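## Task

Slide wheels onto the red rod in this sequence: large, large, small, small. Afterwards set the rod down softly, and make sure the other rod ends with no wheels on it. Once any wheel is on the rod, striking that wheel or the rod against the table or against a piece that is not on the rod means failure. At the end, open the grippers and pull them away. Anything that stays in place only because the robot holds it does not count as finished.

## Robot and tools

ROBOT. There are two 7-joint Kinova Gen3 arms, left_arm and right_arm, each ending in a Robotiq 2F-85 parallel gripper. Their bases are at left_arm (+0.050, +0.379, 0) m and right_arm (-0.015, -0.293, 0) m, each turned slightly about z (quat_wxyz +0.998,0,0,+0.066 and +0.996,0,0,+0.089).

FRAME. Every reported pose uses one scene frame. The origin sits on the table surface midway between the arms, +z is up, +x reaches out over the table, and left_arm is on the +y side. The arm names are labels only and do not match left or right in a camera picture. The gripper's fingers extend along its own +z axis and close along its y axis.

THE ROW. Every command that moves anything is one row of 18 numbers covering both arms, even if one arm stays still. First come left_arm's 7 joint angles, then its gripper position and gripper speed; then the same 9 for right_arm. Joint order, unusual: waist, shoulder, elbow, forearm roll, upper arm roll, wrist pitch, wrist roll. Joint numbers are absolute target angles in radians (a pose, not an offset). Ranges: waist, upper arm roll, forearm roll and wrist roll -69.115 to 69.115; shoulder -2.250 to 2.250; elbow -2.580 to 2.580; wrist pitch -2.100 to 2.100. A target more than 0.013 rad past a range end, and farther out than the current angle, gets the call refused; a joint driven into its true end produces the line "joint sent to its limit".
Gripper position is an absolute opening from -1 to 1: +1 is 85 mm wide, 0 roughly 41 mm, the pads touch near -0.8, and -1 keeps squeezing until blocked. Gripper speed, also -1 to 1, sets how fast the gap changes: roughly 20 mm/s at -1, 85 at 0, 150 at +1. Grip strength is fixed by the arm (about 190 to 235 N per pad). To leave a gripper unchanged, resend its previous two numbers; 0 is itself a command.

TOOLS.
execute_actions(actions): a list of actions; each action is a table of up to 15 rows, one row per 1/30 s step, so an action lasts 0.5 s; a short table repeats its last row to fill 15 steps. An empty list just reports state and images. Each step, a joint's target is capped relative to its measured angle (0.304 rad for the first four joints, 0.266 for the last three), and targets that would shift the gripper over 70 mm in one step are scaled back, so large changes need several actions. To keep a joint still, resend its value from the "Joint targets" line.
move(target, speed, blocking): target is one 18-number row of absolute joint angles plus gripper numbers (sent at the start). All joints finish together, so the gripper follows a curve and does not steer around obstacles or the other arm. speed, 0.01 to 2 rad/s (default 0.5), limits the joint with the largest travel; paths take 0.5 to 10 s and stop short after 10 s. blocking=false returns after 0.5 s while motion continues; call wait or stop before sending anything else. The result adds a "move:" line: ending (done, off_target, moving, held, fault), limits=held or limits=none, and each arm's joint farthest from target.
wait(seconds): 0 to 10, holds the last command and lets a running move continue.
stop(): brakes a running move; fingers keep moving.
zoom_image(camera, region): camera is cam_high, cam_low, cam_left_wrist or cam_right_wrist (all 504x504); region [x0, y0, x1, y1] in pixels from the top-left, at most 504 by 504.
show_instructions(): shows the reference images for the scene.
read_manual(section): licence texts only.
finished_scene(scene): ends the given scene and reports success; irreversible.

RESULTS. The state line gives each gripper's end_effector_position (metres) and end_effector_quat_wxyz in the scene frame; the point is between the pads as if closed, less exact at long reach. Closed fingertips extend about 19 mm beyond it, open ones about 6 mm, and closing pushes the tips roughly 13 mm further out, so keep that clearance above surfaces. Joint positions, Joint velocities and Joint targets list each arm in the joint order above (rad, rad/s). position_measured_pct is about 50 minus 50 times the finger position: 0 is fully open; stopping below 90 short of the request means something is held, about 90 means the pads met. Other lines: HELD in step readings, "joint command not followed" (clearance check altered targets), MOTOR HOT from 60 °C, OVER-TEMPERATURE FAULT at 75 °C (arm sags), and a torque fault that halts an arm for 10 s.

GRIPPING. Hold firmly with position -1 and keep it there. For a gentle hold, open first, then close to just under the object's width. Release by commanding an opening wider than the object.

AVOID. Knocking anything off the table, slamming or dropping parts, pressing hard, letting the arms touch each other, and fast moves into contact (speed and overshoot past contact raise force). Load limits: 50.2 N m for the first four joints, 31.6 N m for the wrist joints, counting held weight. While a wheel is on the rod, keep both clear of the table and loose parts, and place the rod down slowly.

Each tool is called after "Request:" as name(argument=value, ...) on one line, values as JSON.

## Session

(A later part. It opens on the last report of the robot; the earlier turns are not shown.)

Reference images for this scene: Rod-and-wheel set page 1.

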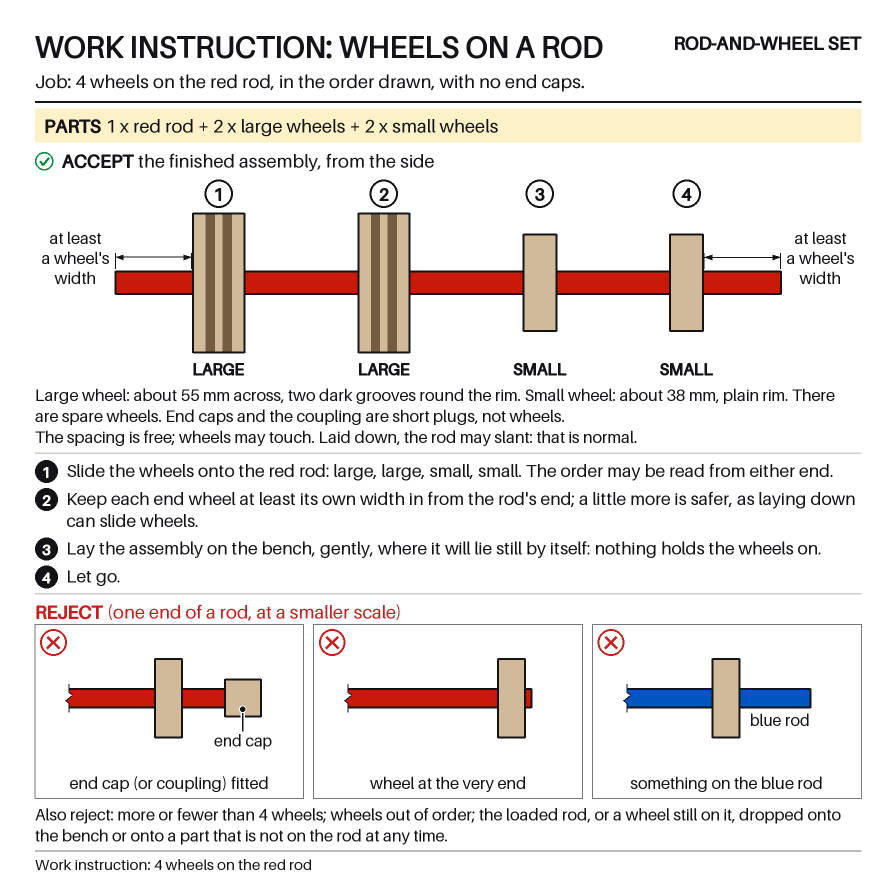

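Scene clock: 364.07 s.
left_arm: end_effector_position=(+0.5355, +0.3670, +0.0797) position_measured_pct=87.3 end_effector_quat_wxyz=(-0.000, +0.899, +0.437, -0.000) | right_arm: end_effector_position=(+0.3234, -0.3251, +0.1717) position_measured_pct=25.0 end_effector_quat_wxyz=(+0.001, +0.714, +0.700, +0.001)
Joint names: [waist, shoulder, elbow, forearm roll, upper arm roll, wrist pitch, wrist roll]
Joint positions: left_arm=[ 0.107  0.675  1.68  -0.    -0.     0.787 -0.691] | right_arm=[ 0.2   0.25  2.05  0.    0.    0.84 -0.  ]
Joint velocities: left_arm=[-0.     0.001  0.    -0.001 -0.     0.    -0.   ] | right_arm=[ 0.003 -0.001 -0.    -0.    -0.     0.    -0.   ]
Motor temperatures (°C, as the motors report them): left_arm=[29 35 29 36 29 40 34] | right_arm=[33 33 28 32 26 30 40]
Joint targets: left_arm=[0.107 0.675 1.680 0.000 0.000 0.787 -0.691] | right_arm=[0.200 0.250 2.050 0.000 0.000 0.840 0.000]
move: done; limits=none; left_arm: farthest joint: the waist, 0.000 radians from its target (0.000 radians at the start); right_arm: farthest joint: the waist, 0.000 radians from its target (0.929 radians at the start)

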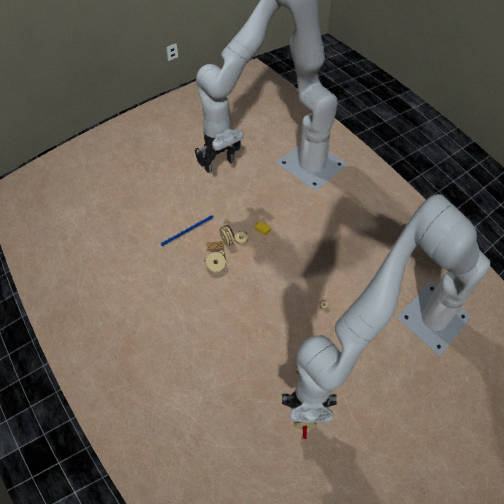

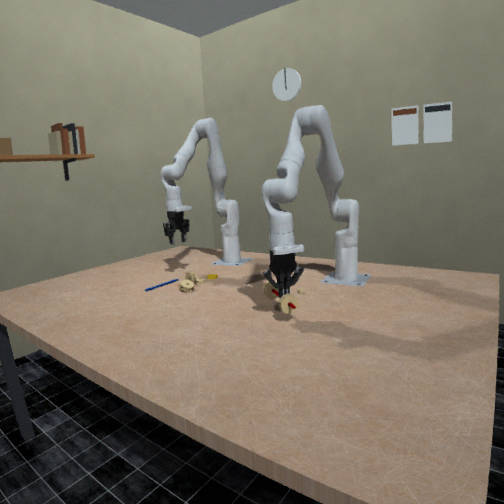

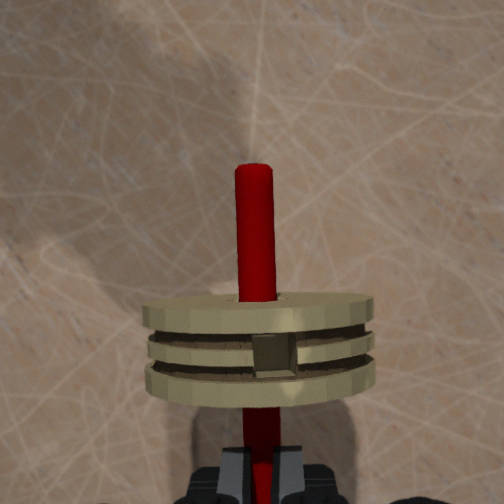

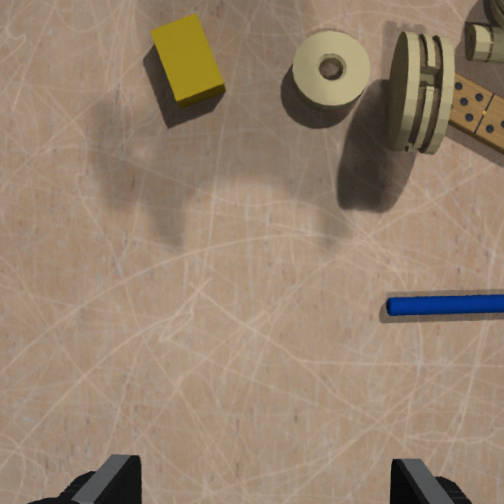

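Request:
move(target=[0.1067,0.7275,1.7008,0,0,0.7133,-0.691,-1,0,0.2,0.25,2.05,0,0,0.84,0,0.5,0], speed=0.08)

Request:
move(target=[0.1067,0.7349,1.7031,0,0,0.7036,-0.691,-1,0,0.2,0.25,2.05,0,0,0.84,0,0.5,0], speed=0.012)

Request:
zoom_image(camera="cam_low", region=[240, 250, 340, 330])

Scene clock: 376.57 s.
left_arm: end_effector_position=(+0.5355, +0.3670, +0.0498) position_measured_pct=87.3 end_effector_quat_wxyz=(-0.000, +0.899, +0.437, -0.000) | right_arm: end_effector_position=(+0.3234, -0.3252, +0.1717) position_measured_pct=25.0 end_effector_quat_wxyz=(+0.001, +0.715, +0.700, +0.001)
Joint names: [waist, shoulder, elbow, forearm roll, upper arm roll, wrist pitch, wrist roll]
Joint positions: left_arm=[ 0.107  0.728  1.701 -0.    -0.     0.713 -0.691] | right_arm=[ 0.2   0.25  2.05  0.    0.    0.84 -0.  ]
Joint velocities: left_arm=[-0.001  0.002 -0.     0.003 -0.    -0.001 -0.001] | right_arm=[ 0.     0.     0.001  0.     0.    -0.     0.   ]
Motor temperatures (°C, as the motors report them): left_arm=[29 35 29 36 29 40 34] | right_arm=[33 33 28 32 26 30 40]
Joint targets: left_arm=[0.107 0.728 1.701 0.000 0.000 0.713 -0.691] | right_arm=[0.200 0.250 2.050 0.000 0.000 0.840 0.000]
move: done; limits=none; left_arm: farthest joint: the waist, 0.000 radians from its target (0.000 radians at the start); right_arm: farthest joint: the waist, 0.000 radians from its target (0.000 radians at the start)

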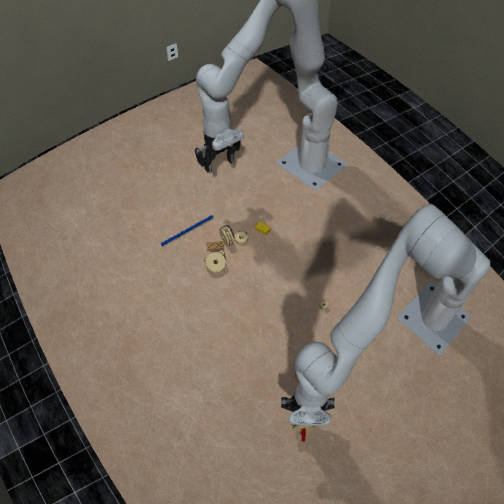

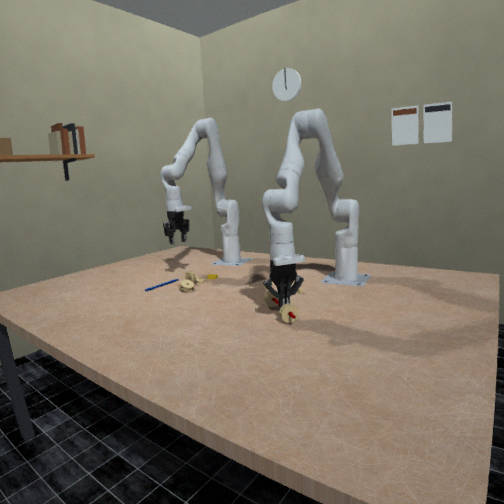

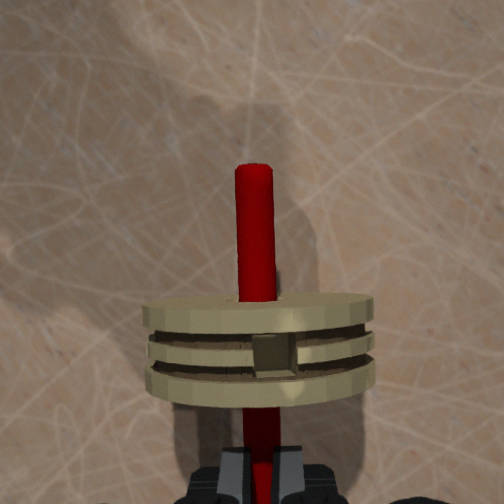

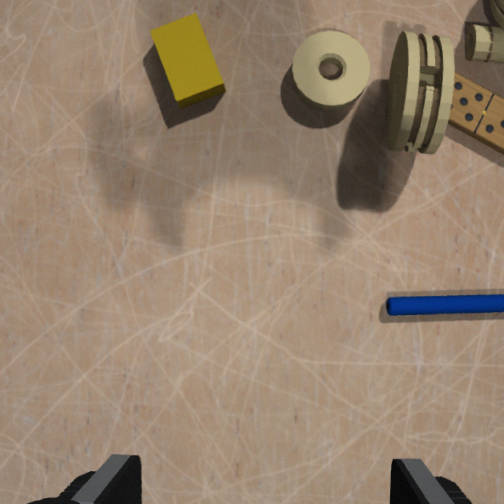

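Scene clock: 377.60 s.
left_arm: end_effector_position=(+0.5356, +0.3669, +0.0459) position_measured_pct=87.3 end_effector_quat_wxyz=(-0.000, +0.899, +0.437, -0.000) | right_arm: end_effector_position=(+0.3234, -0.3252, +0.1717) position_measured_pct=25.0 end_effector_quat_wxyz=(+0.001, +0.715, +0.700, +0.001)
Joint names: [waist, shoulder, elbow, forearm roll, upper arm roll, wrist pitch, wrist roll]
Joint positions: left_arm=[ 0.107  0.735  1.703 -0.    -0.     0.704 -0.691] | right_arm=[ 0.2   0.25  2.05  0.    0.    0.84 -0.  ]
Joint velocities: left_arm=[-0.     0.     0.     0.001 -0.    -0.     0.   ] | right_arm=[ 0.     0.    -0.001  0.    -0.    -0.    -0.   ]
Motor temperatures (°C, as the motors report them): left_arm=[29 35 29 36 29 40 34] | right_arm=[33 33 28 32 26 30 40]
Joint targets: left_arm=[0.107 0.735 1.703 0.000 0.000 0.704 -0.691] | right_arm=[0.200 0.250 2.050 0.000 0.000 0.840 0.000]
move: done; limits=none; left_arm: farthest joint: the waist, 0.000 radians from its target (0.000 radians at the start); right_arm: farthest joint: the waist, 0.000 radians from its target (0.000 radians at the start)

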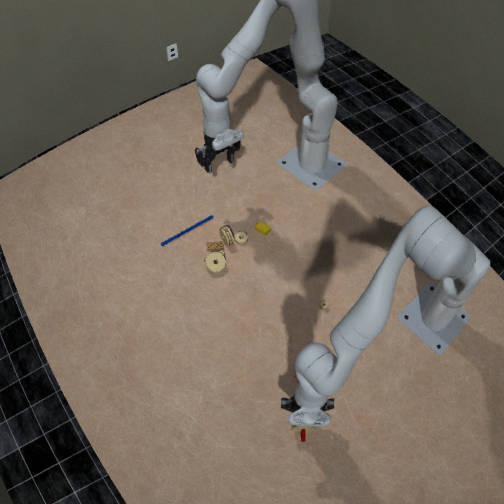

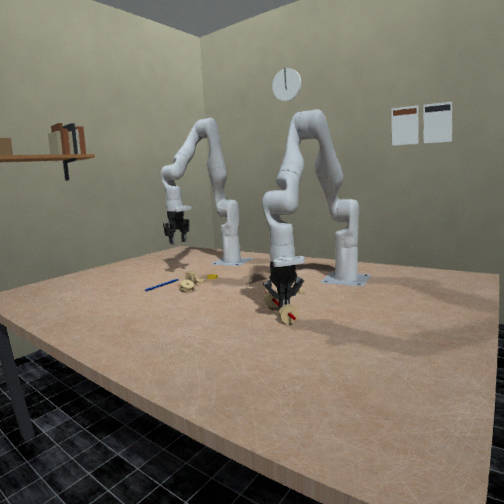

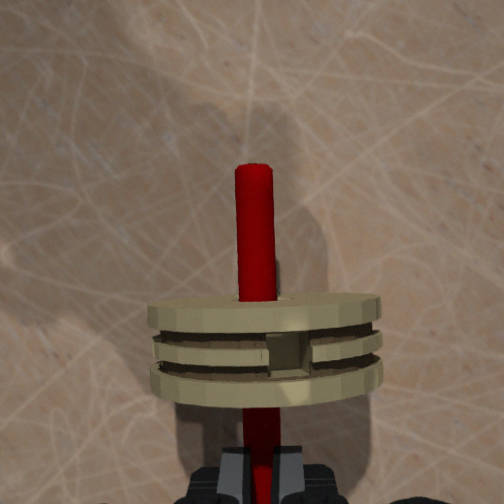

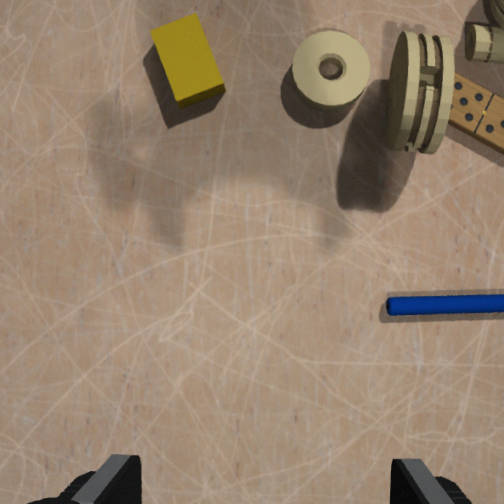

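Region (240, 250, 340, 330) of cam_low's 504x504 image, scaled by 5.040, with more detail than that image has; it fills the top 403 rows of this view, and the rest is white.

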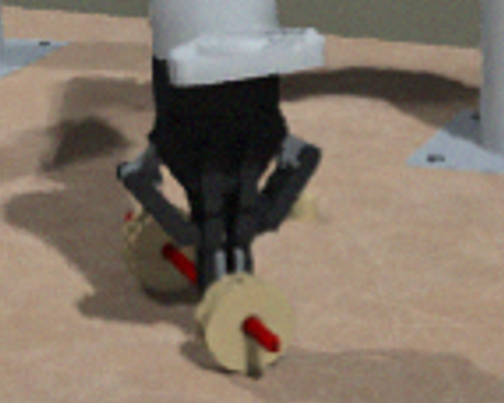

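Request:
move(target=[0.1067,0.7376,1.7039,0,0,0.7001,-0.691,-1,0,0.2,0.25,2.05,0,0,0.84,0,0.5,0], speed=0.01)

Request:
move(target=[0.1067,0.7376,1.7039,0,0,0.7001,-0.691,-0.4,-1,0.2,0.25,2.05,0,0,0.84,0,0.5,0])

Scene clock: 380.50 s.
left_arm: end_effector_position=(+0.5357, +0.3669, +0.0447) position_measured_pct=87.3 end_effector_quat_wxyz=(+0.000, +0.899, +0.437, +0.000) | right_arm: end_effector_position=(+0.3234, -0.3252, +0.1717) position_measured_pct=25.0 end_effector_quat_wxyz=(+0.001, +0.715, +0.700, +0.001)
Joint names: [waist, shoulder, elbow, forearm roll, upper arm roll, wrist pitch, wrist roll]
Joint positions: left_arm=[ 0.107  0.737  1.704  0.     0.     0.7   -0.691] | right_arm=[ 0.2   0.25  2.05  0.   -0.    0.84  0.  ]
Joint velocities: left_arm=[ 0.    -0.    -0.    -0.    -0.     0.001 -0.   ] | right_arm=[ 0.     0.     0.001 -0.    -0.    -0.    -0.   ]
Motor temperatures (°C, as the motors report them): left_arm=[29 35 29 36 29 40 34] | right_arm=[33 33 28 32 26 30 40]
Joint targets: left_arm=[0.107 0.738 1.704 0.000 0.000 0.700 -0.691] | right_arm=[0.200 0.250 2.050 0.000 0.000 0.840 0.000]
move: done; limits=none; left_arm: farthest joint: the waist, 0.000 radians from its target (0.000 radians at the start); right_arm: farthest joint: the waist, 0.000 radians from its target (0.000 radians at the start)

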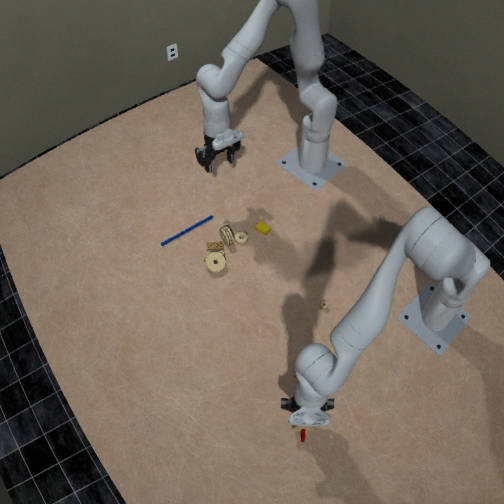

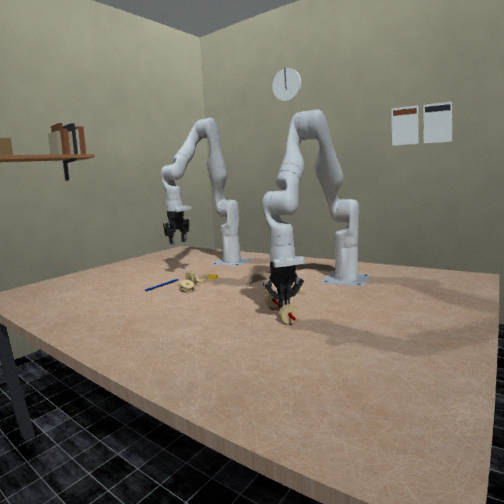

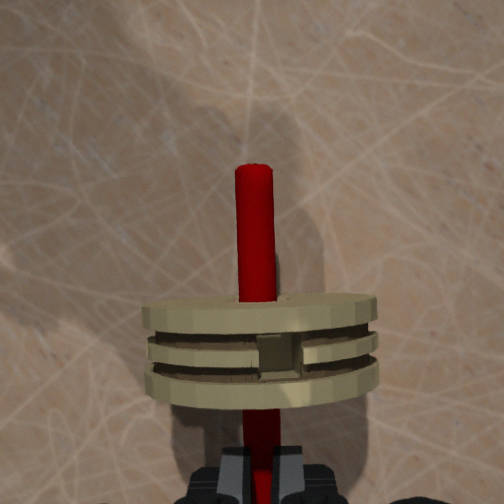

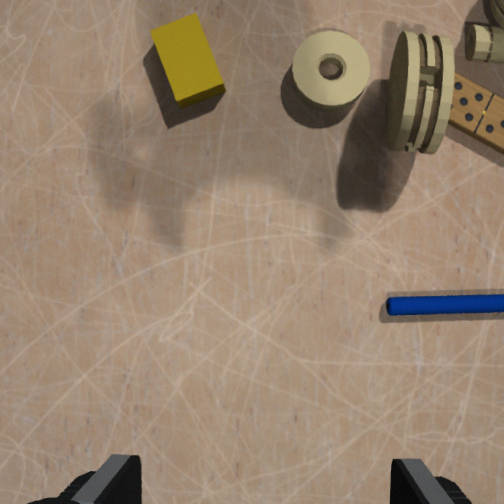

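Scene clock: 381.63 s.
left_arm: end_effector_position=(+0.5357, +0.3669, +0.0445) position_measured_pct=69.8 end_effector_quat_wxyz=(-0.000, +0.899, +0.438, -0.000) | right_arm: end_effector_position=(+0.3234, -0.3252, +0.1717) position_measured_pct=25.0 end_effector_quat_wxyz=(+0.001, +0.715, +0.700, +0.001)
Joint names: [waist, shoulder, elbow, forearm roll, upper arm roll, wrist pitch, wrist roll]
Joint positions: left_arm=[ 0.107  0.738  1.704  0.    -0.     0.7   -0.691] | right_arm=[ 0.2   0.25  2.05  0.    0.    0.84 -0.  ]
Joint velocities: left_arm=[-0.     0.001 -0.     0.    -0.    -0.    -0.   ] | right_arm=[ 0.    -0.     0.001  0.     0.    -0.    -0.   ]
Motor temperatures (°C, as the motors report them): left_arm=[29 35 29 36 29 40 34] | right_arm=[33 33 28 32 26 30 40]
Joint targets: left_arm=[0.107 0.738 1.704 0.000 0.000 0.700 -0.691] | right_arm=[0.200 0.250 2.050 0.000 0.000 0.840 0.000]
move: done; limits=none; left_arm: farthest joint: the waist, 0.000 radians from its target (0.000 radians at the start); right_arm: farthest joint: the waist, 0.000 radians from its target (0.000 radians at the start)

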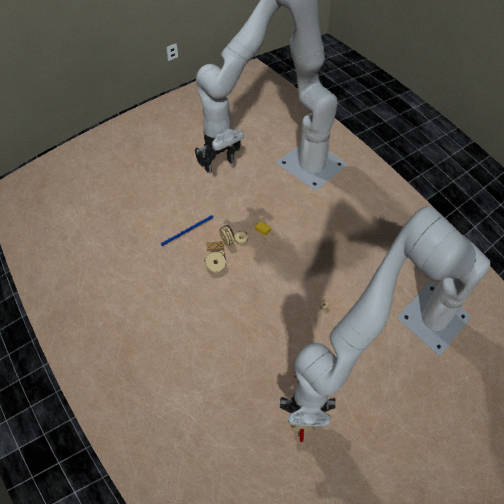

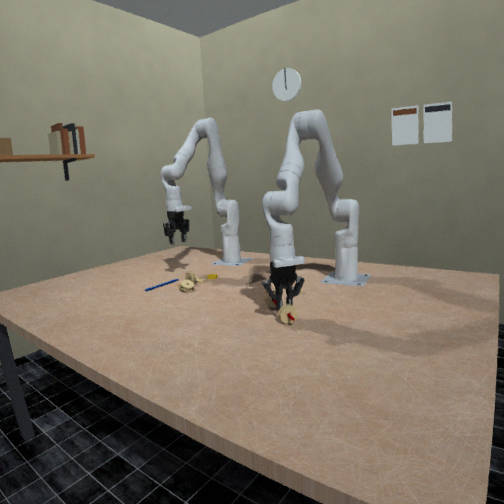

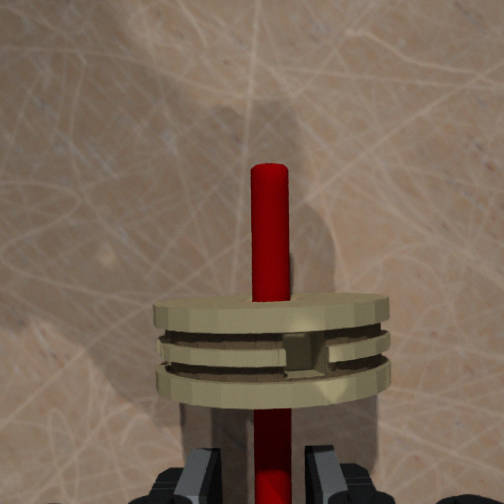

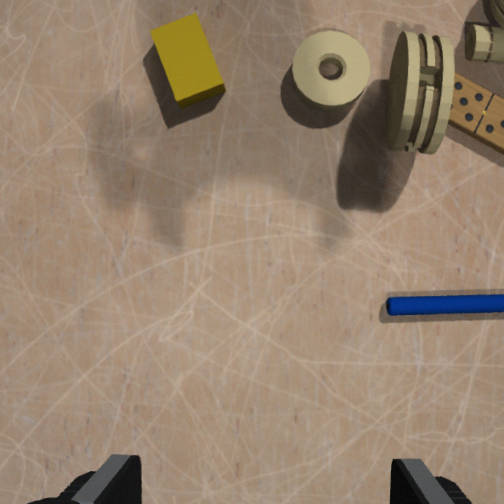

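Request:
move(target=[0.1067,0.675,1.6799,0,0,0.7867,-0.691,-0.2,-0.5,0.2,0.25,2.05,0,0,0.84,0,0.5,0], speed=0.2)

Request:
move(target=[0.0,0.361,1.592,0,0,1.189,-0.691,-0.2,0,0.2,0.25,2.05,0,0,0.84,0,0.5,0], speed=0.8)

Request:
zoom_image(camera="cam_high", region=[240, 290, 380, 460])

Request:
zoom_image(camera="cam_low", region=[230, 260, 340, 340])

Scene clock: 385.10 s.
left_arm: end_effector_position=(+0.5356, +0.3669, +0.0799) position_measured_pct=59.9 end_effector_quat_wxyz=(-0.000, +0.899, +0.438, -0.000) | right_arm: end_effector_position=(+0.3234, -0.3252, +0.1717) position_measured_pct=25.0 end_effector_quat_wxyz=(+0.001, +0.715, +0.700, +0.001)
Joint names: [waist, shoulder, elbow, forearm roll, upper arm roll, wrist pitch, wrist roll]
Joint positions: left_arm=[ 0.107  0.675  1.68  -0.     0.     0.787 -0.691] | right_arm=[ 0.2   0.25  2.05  0.    0.    0.84 -0.  ]
Joint velocities: left_arm=[-0.    -0.003  0.    -0.    -0.     0.     0.001] | right_arm=[ 0. -0.  0. -0. -0.  0.  0.]
Motor temperatures (°C, as the motors report them): left_arm=[29 35 29 36 29 40 34] | right_arm=[33 33 28 32 26 30 40]
Joint targets: left_arm=[0.107 0.675 1.680 0.000 0.000 0.787 -0.691] | right_arm=[0.200 0.250 2.050 0.000 0.000 0.840 0.000]
move: done; limits=none; left_arm: farthest joint: the waist, 0.000 radians from its target (0.000 radians at the start); right_arm: farthest joint: the waist, 0.000 radians from its target (0.000 radians at the start)

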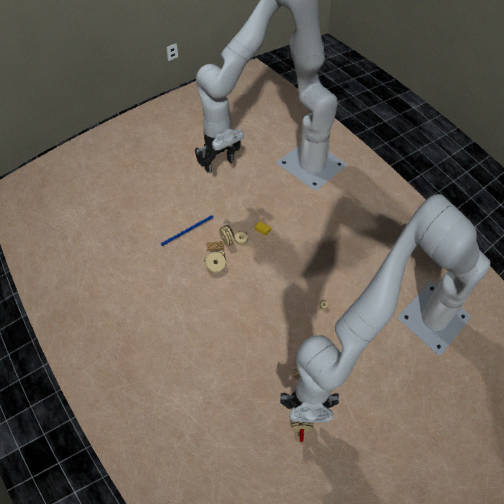

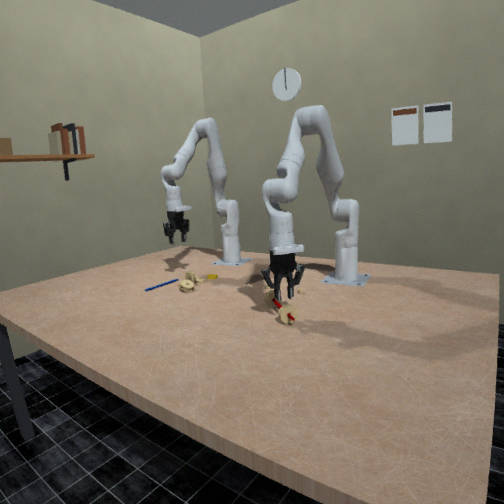

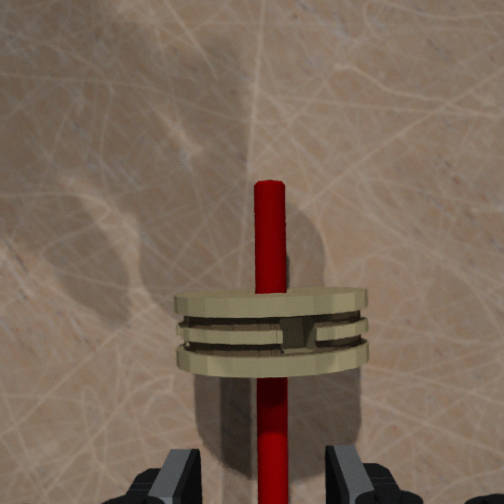

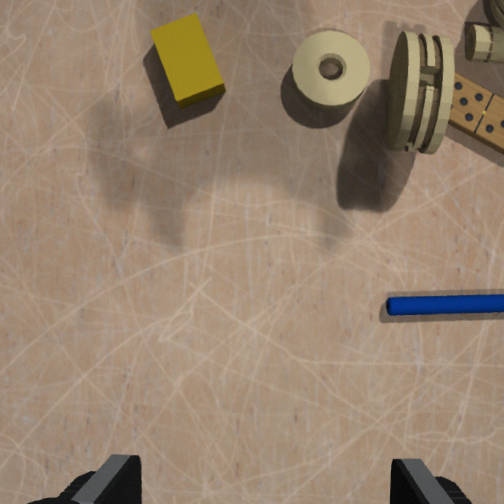

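Scene clock: 386.23 s.
left_arm: end_effector_position=(+0.4893, +0.4127, +0.2498) position_measured_pct=59.9 end_effector_quat_wxyz=(-0.000, +0.875, +0.485, -0.000) | right_arm: end_effector_position=(+0.3234, -0.3252, +0.1717) position_measured_pct=25.0 end_effector_quat_wxyz=(+0.001, +0.715, +0.700, +0.001)
Joint names: [waist, shoulder, elbow, forearm roll, upper arm roll, wrist pitch, wrist roll]
Joint positions: left_arm=[ 0.     0.361  1.592 -0.    -0.     1.189 -0.691] | right_arm=[0.2  0.25 2.05 0.   0.   0.84 0.  ]
Joint velocities: left_arm=[-0.001 -0.001  0.    -0.001 -0.    -0.    -0.   ] | right_arm=[-0.    -0.    -0.001 -0.     0.    -0.     0.   ]
Motor temperatures (°C, as the motors report them): left_arm=[29 35 29 36 29 40 34] | right_arm=[33 33 28 32 26 30 40]
Joint targets: left_arm=[-0.000 0.361 1.592 0.000 0.000 1.189 -0.691] | right_arm=[0.200 0.250 2.050 0.000 0.000 0.840 0.000]
move: done; limits=none; left_arm: farthest joint: the waist, 0.000 radians from its target (0.107 radians at the start); right_arm: farthest joint: the waist, 0.000 radians from its target (0.000 radians at the start)

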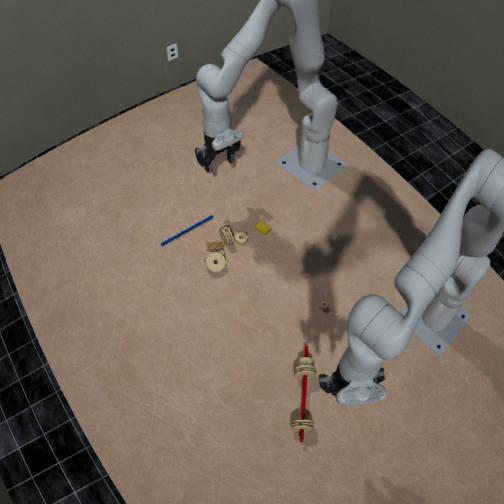

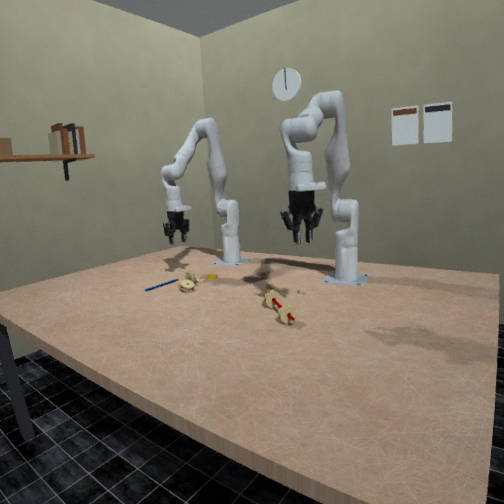

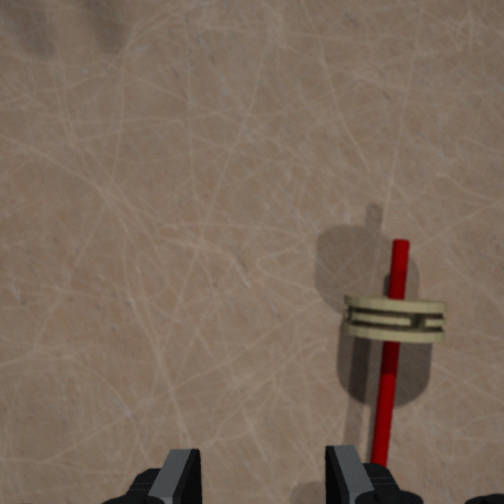

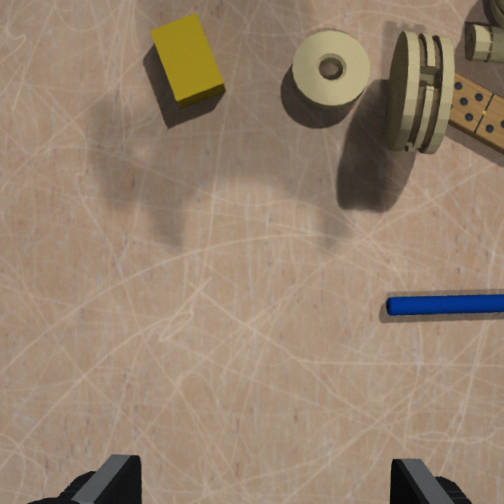

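Region (240, 290, 380, 460) of cam_high's 504x504 image, scaled by 2.965, with more detail than that image has; it fills the left 415 columns of this view, and the rest is white.

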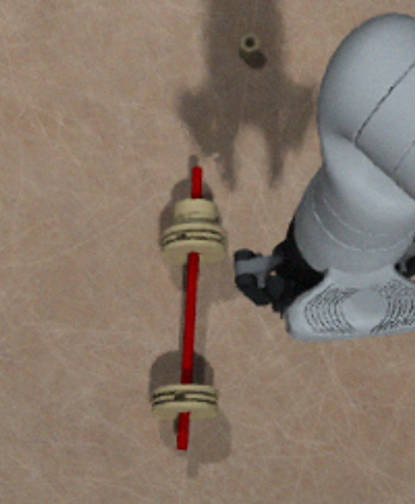

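Region (230, 260, 340, 340) of cam_low's 504x504 image, scaled by 4.582, with more detail than that image has; it fills the top 367 rows of this view, and the rest is white.

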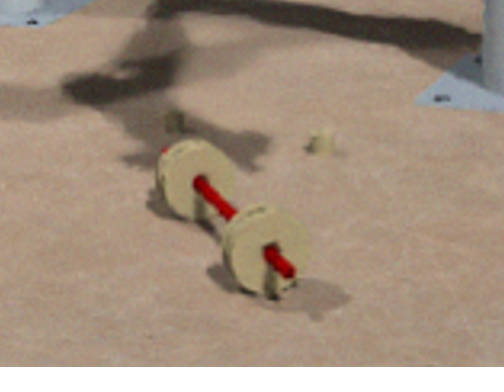

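Request:
move(target=[-0.45,0.2,1.7,0,0,1.24,-0.691,-0.2,0,0.2,0.25,2.05,0,0,0.84,0,0.5,0], speed=0.8)

Scene clock: 388.60 s.
left_arm: end_effector_position=(+0.3820, +0.5683, +0.2842) position_measured_pct=59.9 end_effector_quat_wxyz=(+0.000, +0.744, +0.668, +0.001) | right_arm: end_effector_position=(+0.3234, -0.3252, +0.1717) position_measured_pct=25.0 end_effector_quat_wxyz=(+0.001, +0.715, +0.700, +0.001)
Joint names: [waist, shoulder, elbow, forearm roll, upper arm roll, wrist pitch, wrist roll]
Joint positions: left_arm=[-0.45   0.2    1.7   -0.    -0.     1.24  -0.691] | right_arm=[ 0.2   0.25  2.05 -0.    0.    0.84 -0.  ]
Joint velocities: left_arm=[-0.002 -0.001  0.     0.     0.001 -0.001 -0.   ] | right_arm=[-0.001 -0.    -0.    -0.001 -0.    -0.    -0.   ]
Motor temperatures (°C, as the motors report them): left_arm=[29 35 29 36 29 40 34] | right_arm=[33 33 28 32 26 30 40]
Joint targets: left_arm=[-0.450 0.200 1.700 0.000 0.000 1.240 -0.691] | right_arm=[0.200 0.250 2.050 0.000 0.000 0.840 0.000]
move: done; limits=none; left_arm: farthest joint: the waist, 0.000 radians from its target (0.450 radians at the start); right_arm: farthest joint: the waist, 0.000 radians from its target (0.000 radians at the start)

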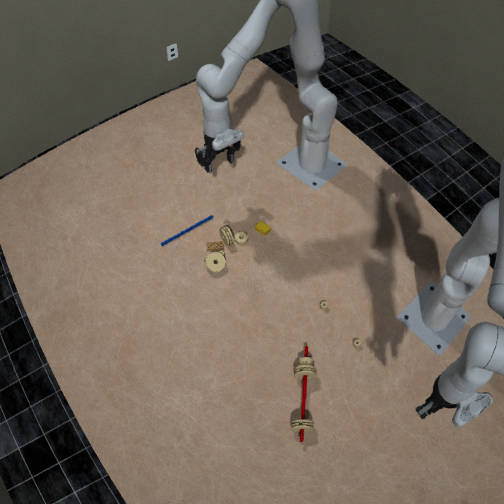

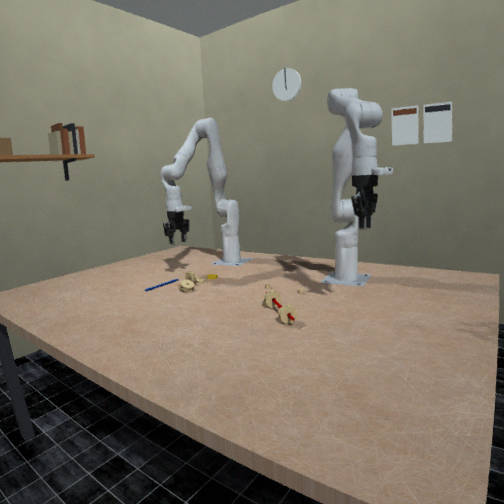

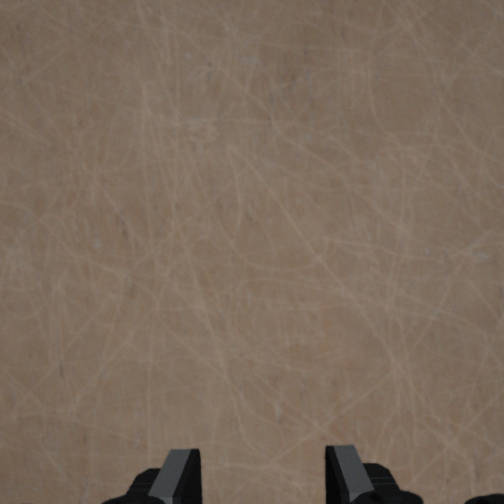

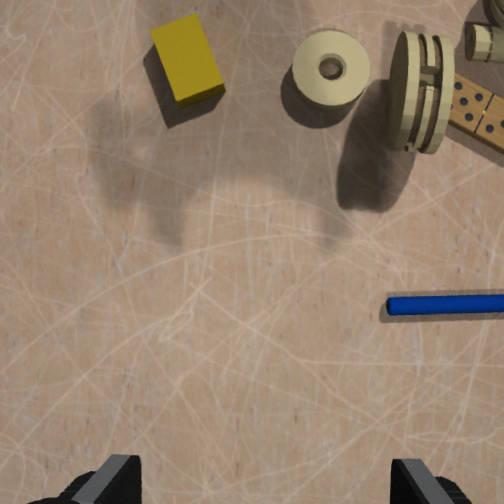

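Request:
finished_scene(scene=2)

The scene is finished: the task was done.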